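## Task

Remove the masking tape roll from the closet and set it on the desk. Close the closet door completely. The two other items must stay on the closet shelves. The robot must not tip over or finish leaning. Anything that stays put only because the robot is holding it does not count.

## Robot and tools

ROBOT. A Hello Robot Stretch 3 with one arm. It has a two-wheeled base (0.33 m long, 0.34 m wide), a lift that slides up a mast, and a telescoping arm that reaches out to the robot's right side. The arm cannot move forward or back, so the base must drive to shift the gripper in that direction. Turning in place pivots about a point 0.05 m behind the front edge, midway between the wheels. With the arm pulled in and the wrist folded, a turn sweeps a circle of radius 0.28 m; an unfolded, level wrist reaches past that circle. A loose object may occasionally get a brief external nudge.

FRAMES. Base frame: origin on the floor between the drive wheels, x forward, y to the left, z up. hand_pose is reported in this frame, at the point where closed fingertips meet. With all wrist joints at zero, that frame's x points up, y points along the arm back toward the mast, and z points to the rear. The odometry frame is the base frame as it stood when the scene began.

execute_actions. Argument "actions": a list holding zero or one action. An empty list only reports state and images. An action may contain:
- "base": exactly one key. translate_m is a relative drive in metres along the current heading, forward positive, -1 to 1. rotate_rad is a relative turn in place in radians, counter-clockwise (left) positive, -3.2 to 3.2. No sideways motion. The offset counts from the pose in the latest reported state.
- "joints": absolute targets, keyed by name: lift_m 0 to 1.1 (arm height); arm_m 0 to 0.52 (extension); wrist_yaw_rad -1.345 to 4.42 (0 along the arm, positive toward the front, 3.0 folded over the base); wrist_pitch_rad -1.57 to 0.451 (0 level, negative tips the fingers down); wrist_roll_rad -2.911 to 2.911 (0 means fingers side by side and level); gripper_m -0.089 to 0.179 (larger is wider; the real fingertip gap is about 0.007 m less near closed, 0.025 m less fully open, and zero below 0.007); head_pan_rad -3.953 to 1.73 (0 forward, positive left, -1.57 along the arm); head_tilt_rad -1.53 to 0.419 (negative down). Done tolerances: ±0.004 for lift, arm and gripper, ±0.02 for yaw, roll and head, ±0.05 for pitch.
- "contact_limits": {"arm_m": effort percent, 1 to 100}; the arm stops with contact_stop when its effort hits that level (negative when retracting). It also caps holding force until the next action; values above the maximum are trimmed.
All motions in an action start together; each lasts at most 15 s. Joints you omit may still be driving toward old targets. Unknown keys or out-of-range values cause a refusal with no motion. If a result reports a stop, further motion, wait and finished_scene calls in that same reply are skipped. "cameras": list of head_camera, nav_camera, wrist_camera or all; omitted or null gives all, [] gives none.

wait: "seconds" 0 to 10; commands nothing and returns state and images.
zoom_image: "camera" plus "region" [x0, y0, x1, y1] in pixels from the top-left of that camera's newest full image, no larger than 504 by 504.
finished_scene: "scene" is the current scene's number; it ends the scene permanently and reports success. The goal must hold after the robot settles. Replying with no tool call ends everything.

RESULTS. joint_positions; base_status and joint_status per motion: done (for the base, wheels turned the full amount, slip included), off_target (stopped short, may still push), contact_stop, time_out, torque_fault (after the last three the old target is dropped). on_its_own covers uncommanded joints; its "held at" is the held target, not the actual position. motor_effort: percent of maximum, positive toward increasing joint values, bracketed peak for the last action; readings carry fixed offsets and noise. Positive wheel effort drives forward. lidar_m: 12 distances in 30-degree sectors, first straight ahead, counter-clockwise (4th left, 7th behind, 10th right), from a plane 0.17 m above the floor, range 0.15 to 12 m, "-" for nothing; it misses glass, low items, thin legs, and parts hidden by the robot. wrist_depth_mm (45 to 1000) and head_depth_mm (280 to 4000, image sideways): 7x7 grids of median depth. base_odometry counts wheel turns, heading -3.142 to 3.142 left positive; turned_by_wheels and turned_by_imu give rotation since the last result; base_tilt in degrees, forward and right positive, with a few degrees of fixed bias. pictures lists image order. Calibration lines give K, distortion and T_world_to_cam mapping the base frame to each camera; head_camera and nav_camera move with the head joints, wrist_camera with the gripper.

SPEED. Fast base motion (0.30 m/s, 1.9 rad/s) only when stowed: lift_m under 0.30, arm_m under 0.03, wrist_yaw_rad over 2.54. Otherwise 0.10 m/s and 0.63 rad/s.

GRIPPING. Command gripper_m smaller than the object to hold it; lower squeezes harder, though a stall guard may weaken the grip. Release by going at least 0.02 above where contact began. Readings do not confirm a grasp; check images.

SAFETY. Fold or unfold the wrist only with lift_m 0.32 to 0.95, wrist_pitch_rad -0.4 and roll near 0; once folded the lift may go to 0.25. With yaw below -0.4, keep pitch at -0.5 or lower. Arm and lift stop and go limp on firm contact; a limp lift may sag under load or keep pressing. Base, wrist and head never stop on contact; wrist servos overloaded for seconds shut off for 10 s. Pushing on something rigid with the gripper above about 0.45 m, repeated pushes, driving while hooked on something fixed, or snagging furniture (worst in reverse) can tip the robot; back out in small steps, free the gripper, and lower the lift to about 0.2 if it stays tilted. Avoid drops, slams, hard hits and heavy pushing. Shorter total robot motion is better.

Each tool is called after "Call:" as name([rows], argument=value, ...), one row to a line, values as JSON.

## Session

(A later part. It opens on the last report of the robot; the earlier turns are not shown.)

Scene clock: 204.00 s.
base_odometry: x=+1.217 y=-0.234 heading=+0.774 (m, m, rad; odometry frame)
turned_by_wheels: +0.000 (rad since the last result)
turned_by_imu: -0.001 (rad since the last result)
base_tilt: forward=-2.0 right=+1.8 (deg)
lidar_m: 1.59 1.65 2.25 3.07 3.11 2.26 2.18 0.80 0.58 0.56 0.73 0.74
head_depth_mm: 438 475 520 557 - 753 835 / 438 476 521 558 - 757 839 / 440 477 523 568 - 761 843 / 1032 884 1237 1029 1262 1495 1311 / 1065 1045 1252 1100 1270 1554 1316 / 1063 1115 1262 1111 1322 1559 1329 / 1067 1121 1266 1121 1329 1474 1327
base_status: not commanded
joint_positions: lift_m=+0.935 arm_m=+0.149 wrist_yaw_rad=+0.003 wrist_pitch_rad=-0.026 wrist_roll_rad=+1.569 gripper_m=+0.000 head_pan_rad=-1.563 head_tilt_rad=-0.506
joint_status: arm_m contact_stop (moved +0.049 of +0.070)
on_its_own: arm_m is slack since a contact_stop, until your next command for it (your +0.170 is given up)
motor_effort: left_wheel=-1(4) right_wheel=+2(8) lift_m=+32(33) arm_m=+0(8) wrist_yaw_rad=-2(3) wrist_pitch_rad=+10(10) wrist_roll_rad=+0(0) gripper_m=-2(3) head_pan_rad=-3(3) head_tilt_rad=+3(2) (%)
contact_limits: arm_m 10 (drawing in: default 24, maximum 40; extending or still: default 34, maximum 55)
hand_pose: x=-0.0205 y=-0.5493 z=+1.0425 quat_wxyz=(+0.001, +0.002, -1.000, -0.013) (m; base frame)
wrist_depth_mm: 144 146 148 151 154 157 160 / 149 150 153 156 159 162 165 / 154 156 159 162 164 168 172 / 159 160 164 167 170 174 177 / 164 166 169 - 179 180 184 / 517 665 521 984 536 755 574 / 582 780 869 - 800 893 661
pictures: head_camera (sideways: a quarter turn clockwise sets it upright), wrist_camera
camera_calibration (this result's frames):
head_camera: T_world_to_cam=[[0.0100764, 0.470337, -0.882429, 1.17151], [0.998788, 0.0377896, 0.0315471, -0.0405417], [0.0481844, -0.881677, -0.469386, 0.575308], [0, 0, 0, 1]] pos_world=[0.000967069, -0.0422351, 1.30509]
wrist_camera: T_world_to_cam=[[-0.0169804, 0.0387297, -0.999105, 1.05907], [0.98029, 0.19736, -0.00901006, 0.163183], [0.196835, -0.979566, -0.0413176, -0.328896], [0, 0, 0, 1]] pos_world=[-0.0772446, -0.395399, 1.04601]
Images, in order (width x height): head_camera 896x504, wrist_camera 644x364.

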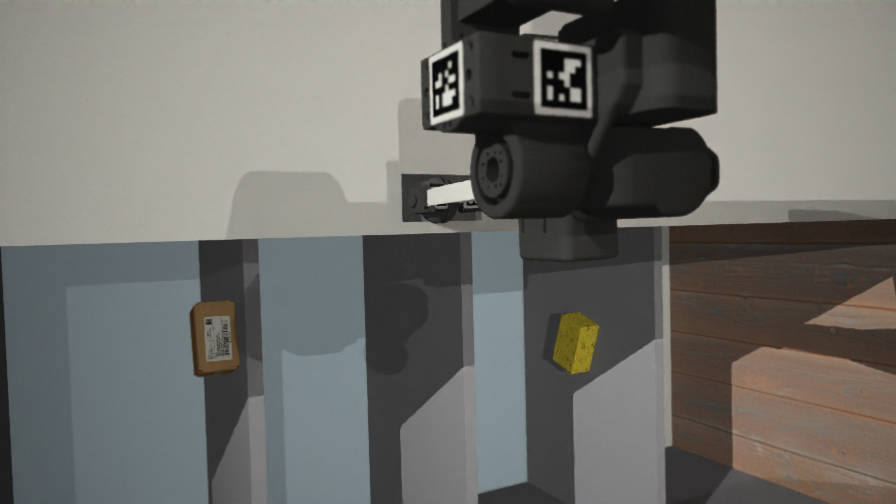

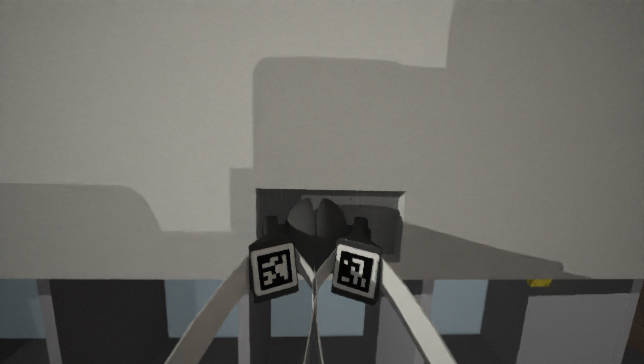

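Closed position was at front lidar 1.11, so about 0.48 to go.

Call:
execute_actions([
  {"base":{"translate_m":0.465},"joints":{"arm_m":0.149}},
], cameras=["head_camera","wrist_camera"])

Scene clock: 209.90 s.
base_odometry: x=+1.550 y=+0.091 heading=+0.774 (m, m, rad; odometry frame)
turned_by_wheels: +0.000 (rad since the last result)
turned_by_imu: -0.258 (rad since the last result)
base_tilt: forward=-2.0 right=+1.8 (deg)
lidar_m: 1.17 1.17 1.35 2.35 3.55 3.03 2.61 1.15 0.61 0.55 0.50 1.35
head_depth_mm: 459 500 550 592 - 832 922 / 447 487 535 574 - 792 883 / 436 475 520 566 - 757 847 / 1051 1030 1234 1093 1242 1504 1319 / 1040 1088 1230 1045 1315 1504 1315 / 1019 1076 1201 1049 1327 1112 725 / 998 1052 1152 570 544 592 676
base_status: done
joint_positions: lift_m=+0.935 arm_m=+0.148 wrist_yaw_rad=-0.070 wrist_pitch_rad=-0.027 wrist_roll_rad=+1.570 gripper_m=+0.000 head_pan_rad=-1.563 head_tilt_rad=-0.506
joint_status: all done
on_its_own: wrist_yaw_rad is held at -0.038, not at your +0.000, by its stall guard, which is still easing
motor_effort: left_wheel=-4(12) right_wheel=+12(27) lift_m=+32(32) arm_m=+7(8) wrist_yaw_rad=+22(40) wrist_pitch_rad=+10(11) wrist_roll_rad=+0(0) gripper_m=-2(2) head_pan_rad=-3(3) head_tilt_rad=+3(2) (%)
hand_pose: x=-0.0391 y=-0.5483 z=+1.0421 quat_wxyz=(+0.001, -0.035, -0.999, -0.014) (m; base frame)
wrist_depth_mm: 175 178 182 187 191 196 201 / 172 175 179 183 187 192 196 / 168 171 175 179 183 187 192 / 166 168 172 176 180 184 187 / 162 165 168 - 177 180 183 / 300 163 166 860 175 178 183 / 500 765 632 852 733 834 616
pictures: head_camera (sideways: a quarter turn clockwise sets it upright), wrist_camera
camera_calibration (this result's frames):
head_camera: T_world_to_cam=[[0.0100764, 0.470337, -0.882429, 1.17151], [0.998788, 0.0377896, 0.0315471, -0.0405417], [0.0481844, -0.881677, -0.469386, 0.575308], [0, 0, 0, 1]] pos_world=[0.000967069, -0.0422351, 1.30509]
wrist_camera: T_world_to_cam=[[-0.0137106, 0.041628, -0.999039, 1.05991], [0.992099, 0.125177, -0.00839942, 0.141545], [0.124707, -0.991261, -0.0430153, -0.331728], [0, 0, 0, 1]] pos_world=[-0.0845258, -0.390669, 1.04581]
Images, in order (width x height): head_camera 896x504, wrist_camera 644x364.

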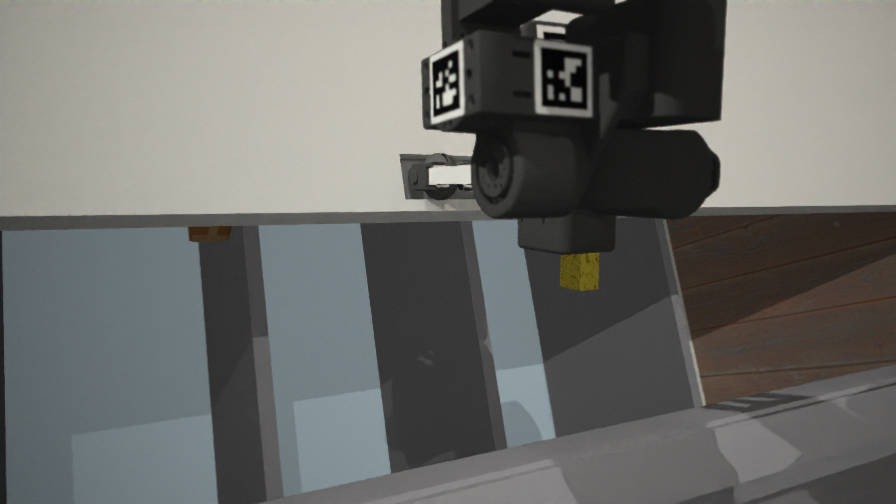

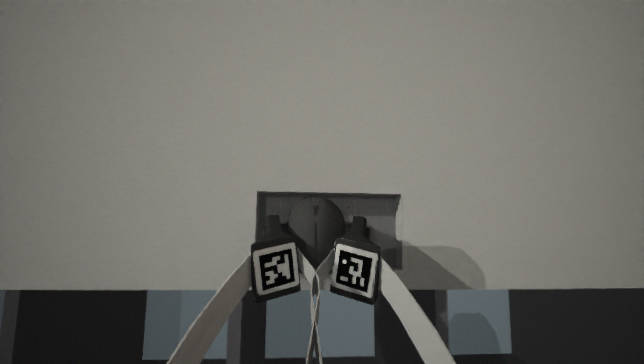

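Call:
execute_actions([
  {"base":{"rotate_rad":0.13},"joints":{"arm_m":0.134,"wrist_yaw_rad":0}},
], cameras=["head_camera"])

Call:
execute_actions([
  {"base":{"rotate_rad":0.13},"joints":{"arm_m":0.128}},
], cameras=["head_camera","wrist_camera"])

Scene clock: 212.37 s.
base_odometry: x=+1.550 y=+0.091 heading=+0.904 (m, m, rad; odometry frame)
turned_by_wheels: +0.130 (rad since the last result)
turned_by_imu: +0.083 (rad since the last result)
base_tilt: forward=-1.9 right=+1.8 (deg)
lidar_m: 1.17 1.18 1.43 2.77 3.55 2.88 2.59 1.01 0.59 0.54 0.50 1.30
head_depth_mm: 441 480 526 570 - - 873 / 434 472 518 559 - 766 847 / 427 465 508 556 - - 822 / 437 479 1203 975 1308 1456 1281 / 1035 1082 1226 1046 1315 1495 1285 / 1024 1080 1201 994 653 641 715 / 990 480 455 492 542 620 708
base_status: done
joint_positions: lift_m=+0.935 arm_m=+0.133 wrist_yaw_rad=+0.005 wrist_pitch_rad=-0.030 wrist_roll_rad=+1.570 gripper_m=+0.000 head_pan_rad=-1.563 head_tilt_rad=-0.506
joint_status: all done
motor_effort: left_wheel=-2(22) right_wheel=+3(43) lift_m=+32(32) arm_m=+10(11) wrist_yaw_rad=-3(56) wrist_pitch_rad=+12(13) wrist_roll_rad=+0(0) gripper_m=-2(2) head_pan_rad=-3(3) head_tilt_rad=+2(2) (%)
hand_pose: x=-0.0200 y=-0.5335 z=+1.0413 quat_wxyz=(+0.001, +0.003, -1.000, -0.016) (m; base frame)
wrist_depth_mm: 159 161 165 168 172 176 179 / 159 163 166 169 172 177 181 / 160 162 166 170 174 178 182 / 161 164 168 171 175 179 183 / 162 164 168 - 176 180 184 / 314 166 169 744 179 182 186 / 504 590 567 612 610 620 592
pictures: head_camera (sideways: a quarter turn clockwise sets it upright)
camera_calibration (this result's frames):
head_camera: T_world_to_cam=[[0.0100766, 0.470337, -0.88243, 1.17151], [0.998788, 0.0377892, 0.031547, -0.0405416], [0.048184, -0.881678, -0.469386, 0.575307], [0, 0, 0, 1]] pos_world=[0.000967048, -0.0422351, 1.30509]
Images, in order (width x height): head_camera 896x504.

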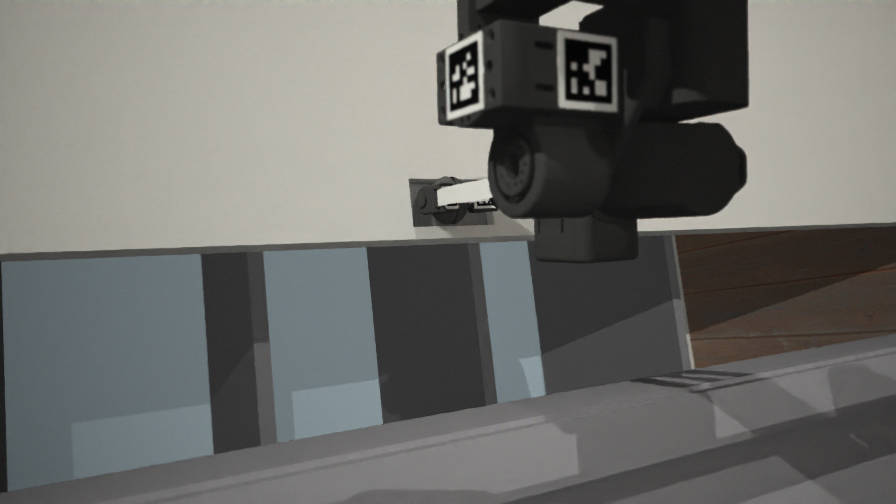

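Scene clock: 213.70 s.
base_odometry: x=+1.550 y=+0.091 heading=+1.034 (m, m, rad; odometry frame)
turned_by_wheels: +0.130 (rad since the last result)
turned_by_imu: +0.076 (rad since the last result)
base_tilt: forward=-2.0 right=+1.7 (deg)
lidar_m: 1.18 1.20 1.52 3.33 3.58 2.78 2.59 0.92 0.57 0.53 0.51 1.27
head_depth_mm: 428 465 510 550 - - 831 / 425 461 506 545 - - 818 / 422 458 501 546 - - 807 / 428 473 1195 981 1285 1461 1281 / 1036 1078 1222 1046 1316 1140 841 / 1019 1070 554 523 568 633 738 / 391 418 453 505 567 642 733
base_status: done
joint_positions: lift_m=+0.935 arm_m=+0.127 wrist_yaw_rad=+0.014 wrist_pitch_rad=-0.029 wrist_roll_rad=+1.570 gripper_m=+0.000 head_pan_rad=-1.563 head_tilt_rad=-0.506
joint_status: all done
motor_effort: left_wheel=+0(21) right_wheel=+1(37) lift_m=+32(32) arm_m=+9(11) wrist_yaw_rad=-10(54) wrist_pitch_rad=+11(12) wrist_roll_rad=+0(0) gripper_m=-2(3) head_pan_rad=-3(3) head_tilt_rad=+4(1) (%)
hand_pose: x=-0.0177 y=-0.5276 z=+1.0417 quat_wxyz=(+0.001, +0.007, -1.000, -0.015) (m; base frame)
wrist_depth_mm: 151 153 156 160 162 166 169 / 153 156 159 162 165 169 172 / 156 159 162 165 168 172 176 / 159 162 165 168 172 175 180 / 162 165 168 - 176 179 183 / 321 168 170 596 180 184 188 / 472 478 485 492 499 505 512
pictures: head_camera (sideways: a quarter turn clockwise sets it upright), wrist_camera
camera_calibration (this result's frames):
head_camera: T_world_to_cam=[[0.0100766, 0.470337, -0.882429, 1.17151], [0.998788, 0.0377893, 0.0315471, -0.0405417], [0.0481841, -0.881678, -0.469386, 0.575307], [0, 0, 0, 1]] pos_world=[0.000967054, -0.0422351, 1.30509]
wrist_camera: T_world_to_cam=[[-0.0171384, 0.0420728, -0.998968, 1.05902], [0.978128, 0.207849, -0.00802707, 0.160702], [0.207297, -0.977256, -0.0447148, -0.303342], [0, 0, 0, 1]] pos_world=[-0.0761556, -0.374401, 1.04565]
Images, in order (width x height): head_camera 896x504, wrist_camera 644x364.

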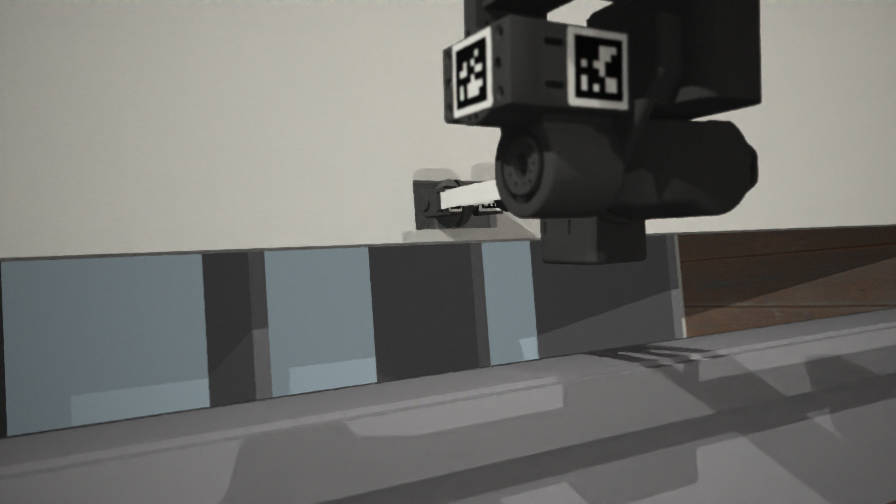

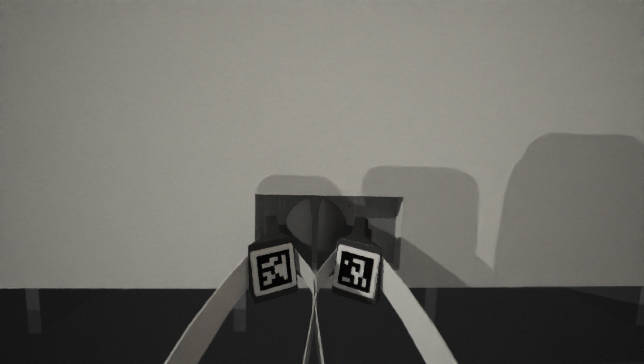

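Slippery floor patch. Continue rotating, easing the arm a little.

Call:
execute_actions([
  {"base":{"rotate_rad":0.2},"joints":{"arm_m":0.121}},
], cameras=["head_camera","wrist_camera"])

Scene clock: 215.50 s.
base_odometry: x=+1.550 y=+0.091 heading=+1.234 (m, m, rad; odometry frame)
turned_by_wheels: +0.200 (rad since the last result)
turned_by_imu: +0.169 (rad since the last result)
base_tilt: forward=-1.9 right=+1.8 (deg)
lidar_m: 1.19 1.26 1.80 3.52 3.22 2.65 2.58 0.71 0.54 0.51 0.54 1.22
head_depth_mm: 407 442 482 522 - - 769 / 410 446 487 529 - - 779 / 414 449 492 535 - - 794 / 427 465 589 591 621 715 809 / 408 440 475 521 583 667 776 / 399 436 483 541 607 689 799 / 412 449 492 546 614 1480 1327
base_status: done
joint_positions: lift_m=+0.935 arm_m=+0.121 wrist_yaw_rad=+0.019 wrist_pitch_rad=-0.027 wrist_roll_rad=+1.570 gripper_m=+0.000 head_pan_rad=-1.563 head_tilt_rad=-0.506
joint_status: all done
on_its_own: wrist_yaw_rad is at rest, and its effort (-13) is outside its rest range (-12 to +12)
motor_effort: left_wheel=+2(23) right_wheel=-3(40) lift_m=+32(32) arm_m=+4(9) wrist_yaw_rad=-13(57) wrist_pitch_rad=+10(11) wrist_roll_rad=+0(0) gripper_m=-2(2) head_pan_rad=-3(3) head_tilt_rad=+3(2) (%)
hand_pose: x=-0.0164 y=-0.5211 z=+1.0422 quat_wxyz=(+0.001, +0.010, -1.000, -0.014) (m; base frame)
wrist_depth_mm: 137 139 141 143 146 148 151 / 143 145 147 150 152 155 158 / 149 151 154 156 160 162 166 / 156 158 162 164 167 171 175 / 164 166 169 - 178 180 184 / 209 211 214 220 222 227 230 / 184 186 189 192 194 198 202
pictures: head_camera (sideways: a quarter turn clockwise sets it upright), wrist_camera
camera_calibration (this result's frames):
head_camera: T_world_to_cam=[[0.0100765, 0.470337, -0.882429, 1.17151], [0.998788, 0.0377894, 0.0315471, -0.0405417], [0.0481842, -0.881677, -0.469386, 0.575307], [0, 0, 0, 1]] pos_world=[0.000967059, -0.0422351, 1.30509]
wrist_camera: T_world_to_cam=[[-0.0172329, 0.0397414, -0.999061, 1.05822], [0.977064, 0.21278, -0.00838932, 0.161007], [0.212247, -0.976292, -0.0424967, -0.298908], [0, 0, 0, 1]] pos_world=[-0.075636, -0.368136, 1.04588]
Images, in order (width x height): head_camera 896x504, wrist_camera 644x364.

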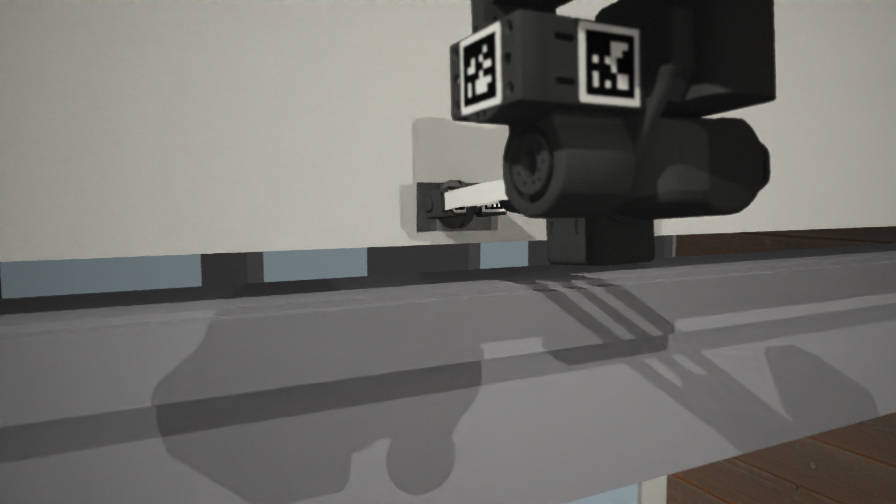

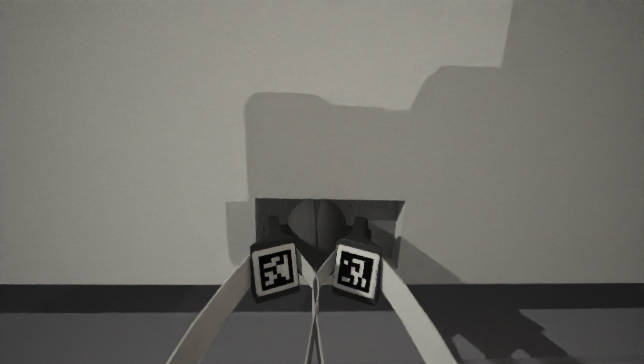

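Call:
execute_actions([
  {"base":{"translate_m":0.045},"joints":{"arm_m":0.124}},
], cameras=["head_camera","wrist_camera"])

Scene clock: 217.20 s.
base_odometry: x=+1.565 y=+0.134 heading=+1.234 (m, m, rad; odometry frame)
turned_by_wheels: +0.000 (rad since the last result)
turned_by_imu: -0.047 (rad since the last result)
base_tilt: forward=-2.0 right=+1.7 (deg)
lidar_m: 1.15 1.20 1.65 3.52 3.67 2.71 2.62 0.74 0.55 0.50 0.53 1.19
head_depth_mm: 413 449 490 533 - - 786 / 414 450 493 535 - - 792 / 416 453 495 537 - - 798 / 1016 784 1201 622 601 758 799 / 398 428 466 516 586 664 777 / 398 438 483 535 599 678 782 / 408 443 485 537 601 1482 1329
base_status: done
joint_positions: lift_m=+0.935 arm_m=+0.123 wrist_yaw_rad=-0.017 wrist_pitch_rad=-0.029 wrist_roll_rad=+1.570 gripper_m=+0.000 head_pan_rad=-1.563 head_tilt_rad=-0.506
joint_status: all done
motor_effort: left_wheel=-4(4) right_wheel=+7(9) lift_m=+32(32) arm_m=+12(14) wrist_yaw_rad=+12(13) wrist_pitch_rad=+11(12) wrist_roll_rad=+0(0) gripper_m=-2(2) head_pan_rad=-3(3) head_tilt_rad=+2(2) (%)
hand_pose: x=-0.0256 y=-0.5233 z=+1.0417 quat_wxyz=(+0.001, -0.008, -1.000, -0.015) (m; base frame)
wrist_depth_mm: 144 145 148 151 154 157 160 / 148 150 153 156 158 162 165 / 153 154 158 161 164 167 170 / 157 159 164 167 170 173 177 / 163 164 168 - 178 180 184 / 209 211 216 226 223 229 232 / 181 183 186 190 191 194 196
pictures: head_camera (sideways: a quarter turn clockwise sets it upright), wrist_camera
camera_calibration (this result's frames):
head_camera: T_world_to_cam=[[0.0100765, 0.470337, -0.882429, 1.17151], [0.998788, 0.0377894, 0.0315471, -0.0405417], [0.0481842, -0.881677, -0.469386, 0.575308], [0, 0, 0, 1]] pos_world=[0.000967059, -0.0422351, 1.30509]
wrist_camera: T_world_to_cam=[[-0.0157659, 0.042498, -0.998972, 1.05899], [0.984063, 0.177644, -0.00797329, 0.15179], [0.177122, -0.983177, -0.0446214, -0.301491], [0, 0, 0, 1]] pos_world=[-0.0792746, -0.368388, 1.04566]
Images, in order (width x height): head_camera 896x504, wrist_camera 644x364.

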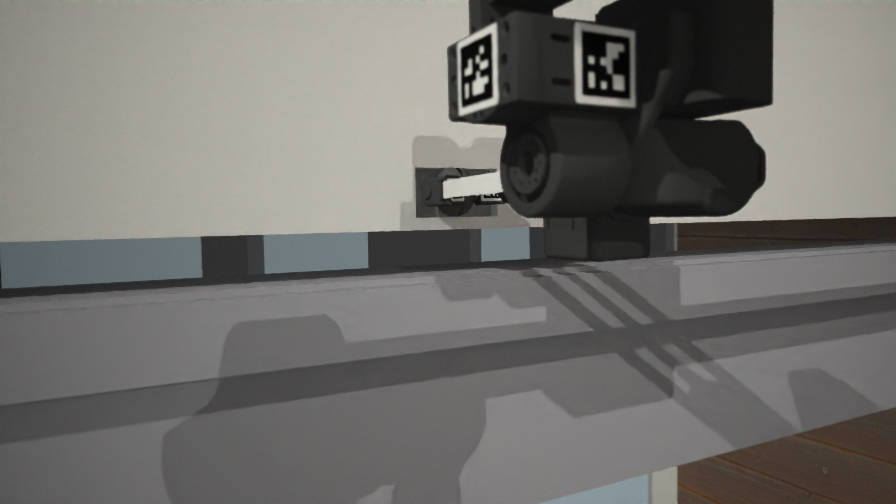

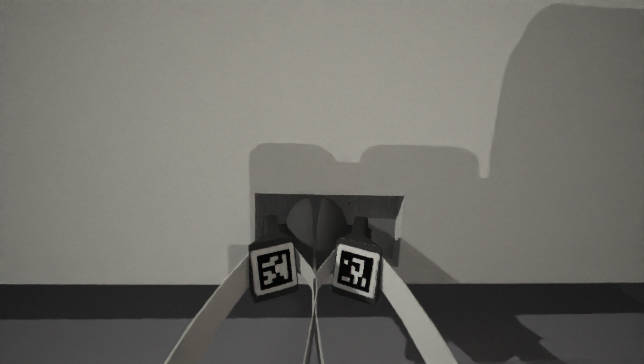

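Call:
execute_actions([
  {"base":{"rotate_rad":0.11},"joints":{"arm_m":0.117}},
], cameras=["head_camera","wrist_camera"])

Scene clock: 220.17 s.
base_odometry: x=+1.565 y=+0.134 heading=+1.343 (m, m, rad; odometry frame)
turned_by_wheels: +0.110 (rad since the last result)
turned_by_imu: +0.104 (rad since the last result)
base_tilt: forward=-2.0 right=+1.8 (deg)
lidar_m: 1.15 1.24 1.87 3.23 3.33 2.65 1.41 0.68 0.54 0.50 0.55 1.17
head_depth_mm: 404 437 477 516 - - 763 / 409 443 485 528 - - 780 / 415 451 493 545 - - 790 / 395 430 469 518 578 668 771 / 406 445 491 544 611 696 804 / 417 454 499 554 622 736 1295 / 422 460 515 1438 1640 1608 1332
base_status: done
joint_positions: lift_m=+0.935 arm_m=+0.117 wrist_yaw_rad=-0.058 wrist_pitch_rad=-0.027 wrist_roll_rad=+1.570 gripper_m=+0.000 head_pan_rad=-1.563 head_tilt_rad=-0.506
joint_status: all done
on_its_own: wrist_yaw_rad is held at -0.058, not at your +0.000, by its stall guard, which is not easing now
motor_effort: left_wheel=-1(17) right_wheel=+4(38) lift_m=+32(32) arm_m=+0(11) wrist_yaw_rad=+0(48) wrist_pitch_rad=+10(11) wrist_roll_rad=+0(0) gripper_m=-2(2) head_pan_rad=-3(3) head_tilt_rad=+3(4) (%)
hand_pose: x=-0.0361 y=-0.5171 z=+1.0422 quat_wxyz=(+0.001, -0.029, -0.999, -0.014) (m; base frame)
wrist_depth_mm: 142 144 147 149 151 154 157 / 147 149 152 155 158 161 163 / 153 156 158 162 165 168 171 / 160 162 165 168 172 175 179 / 167 170 172 - 182 184 187 / 159 162 164 163 172 175 178 / 148 150 154 156 159 164 167
pictures: head_camera (sideways: a quarter turn clockwise sets it upright), wrist_camera
camera_calibration (this result's frames):
head_camera: T_world_to_cam=[[0.0100767, 0.470332, -0.882432, 1.17151], [0.998788, 0.0377892, 0.0315469, -0.0405415], [0.0481839, -0.88168, -0.469381, 0.575302], [0, 0, 0, 1]] pos_world=[0.000967043, -0.0422351, 1.30509]
wrist_camera: T_world_to_cam=[[-0.0140001, 0.0409036, -0.999065, 1.05845], [0.990554, 0.13687, -0.0082771, 0.140519], [0.136404, -0.989744, -0.0424335, -0.300575], [0, 0, 0, 1]] pos_world=[-0.0833734, -0.36002, 1.04587]
Images, in order (width x height): head_camera 896x504, wrist_camera 644x364.

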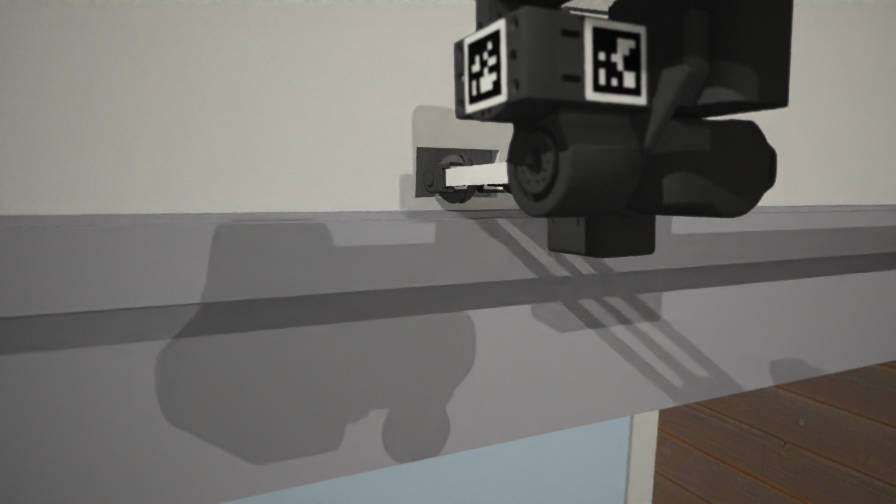

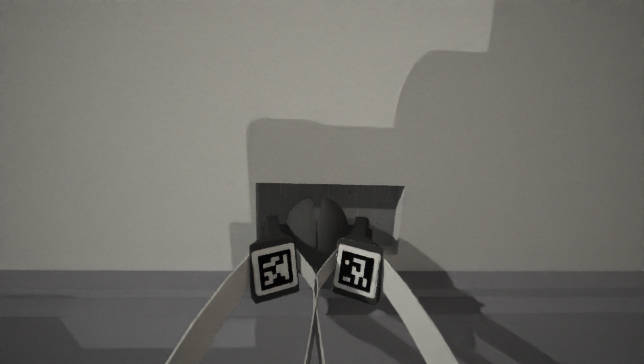

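Call:
execute_actions([
  {"joints":{"arm_m":0.03,"head_pan_rad":-2.6}},
], cameras=["head_camera","nav_camera"])

Scene clock: 222.20 s.
base_odometry: x=+1.565 y=+0.134 heading=+1.343 (m, m, rad; odometry frame)
turned_by_wheels: +0.000 (rad since the last result)
turned_by_imu: +0.001 (rad since the last result)
base_tilt: forward=-1.9 right=+1.9 (deg)
lidar_m: 1.15 1.25 1.87 3.24 3.34 2.66 1.41 0.68 0.54 0.50 0.55 1.17
head_depth_mm: 1023 1142 1338 2410 1892 1569 1327 / 979 1077 1187 1311 1466 1566 1365 / 850 928 1017 1130 1268 1446 - / 751 812 879 961 1058 1159 - / 621 661 708 765 835 918 - / 559 595 633 679 729 - - / 510 539 572 609 649 - -
base_status: not commanded
joint_positions: lift_m=+0.935 arm_m=+0.030 wrist_yaw_rad=-0.058 wrist_pitch_rad=-0.026 wrist_roll_rad=+1.570 gripper_m=+0.000 head_pan_rad=-2.593 head_tilt_rad=-0.506
joint_status: all done
on_its_own: wrist_yaw_rad is held at -0.058, not at your +0.000, by its stall guard, which is not easing now
motor_effort: left_wheel=-1(1) right_wheel=+3(3) lift_m=+32(32) arm_m=-3(4) wrist_yaw_rad=+0(0) wrist_pitch_rad=+10(10) wrist_roll_rad=+0(0) gripper_m=-2(3) head_pan_rad=-3(31) head_tilt_rad=+2(3) (%)
hand_pose: x=-0.0361 y=-0.4303 z=+1.0424 quat_wxyz=(+0.001, -0.029, -0.999, -0.014) (m; base frame)
wrist_depth_mm: 217 219 223 226 230 235 239 / 224 229 232 236 239 244 248 / 235 238 241 246 250 255 261 / 244 247 252 268 261 266 273 / 238 242 249 - 264 269 277 / 234 239 241 250 252 257 262 / 261 264 272 276 282 291 295
pictures: head_camera (sideways: a quarter turn clockwise sets it upright), nav_camera (sideways: a quarter turn counterclockwise sets it upright)
camera_calibration (this result's frames):
head_camera: T_world_to_cam=[[0.408309, 0.233663, -0.882432, 1.16908], [0.54693, -0.836584, 0.0315469, -0.0377851], [-0.730857, -0.49551, -0.469381, 0.580054], [0, 0, 0, 1]] pos_world=[-0.0327436, -0.0173587, 1.30509]
nav_camera: T_world_to_cam=[[-0.42563, -0.286871, 0.858221, -1.07178], [-0.566157, 0.824281, -0.00525701, 0.0650939], [-0.705907, -0.488125, -0.513253, 0.628836], [0, 0, 0, 1]] pos_world=[0.0245698, -0.0541678, 1.24292]
Images, in order (width x height): head_camera 896x504, nav_camera 672x504.

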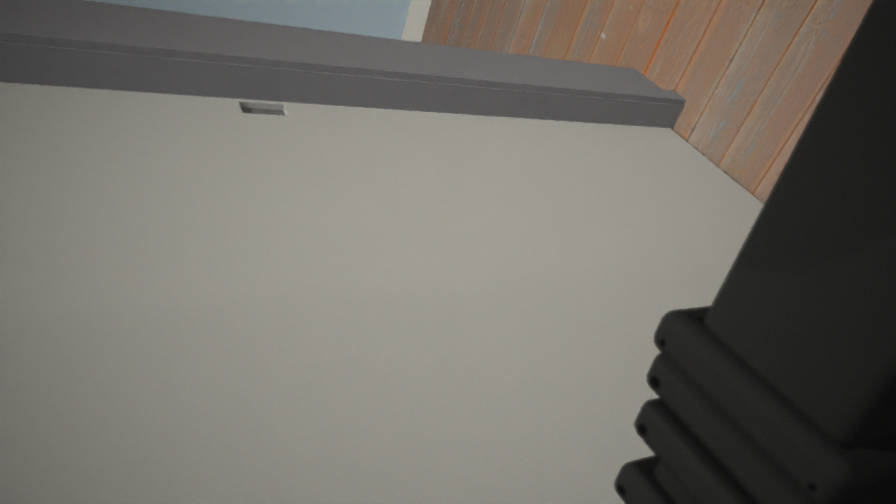

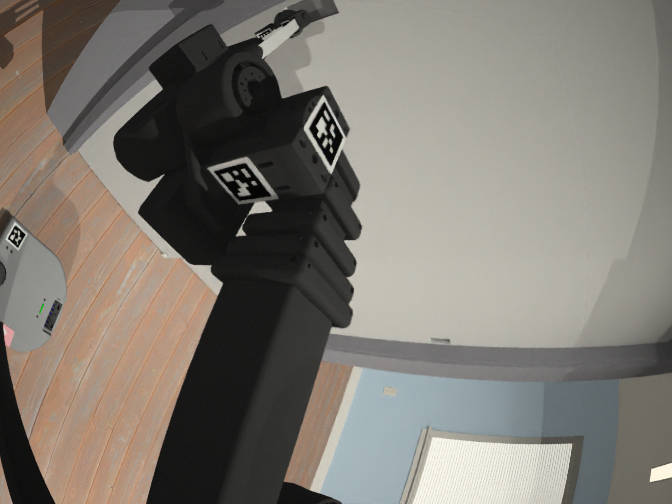

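Call:
finished_scene(scene=1)

The scene is finished: the task was done.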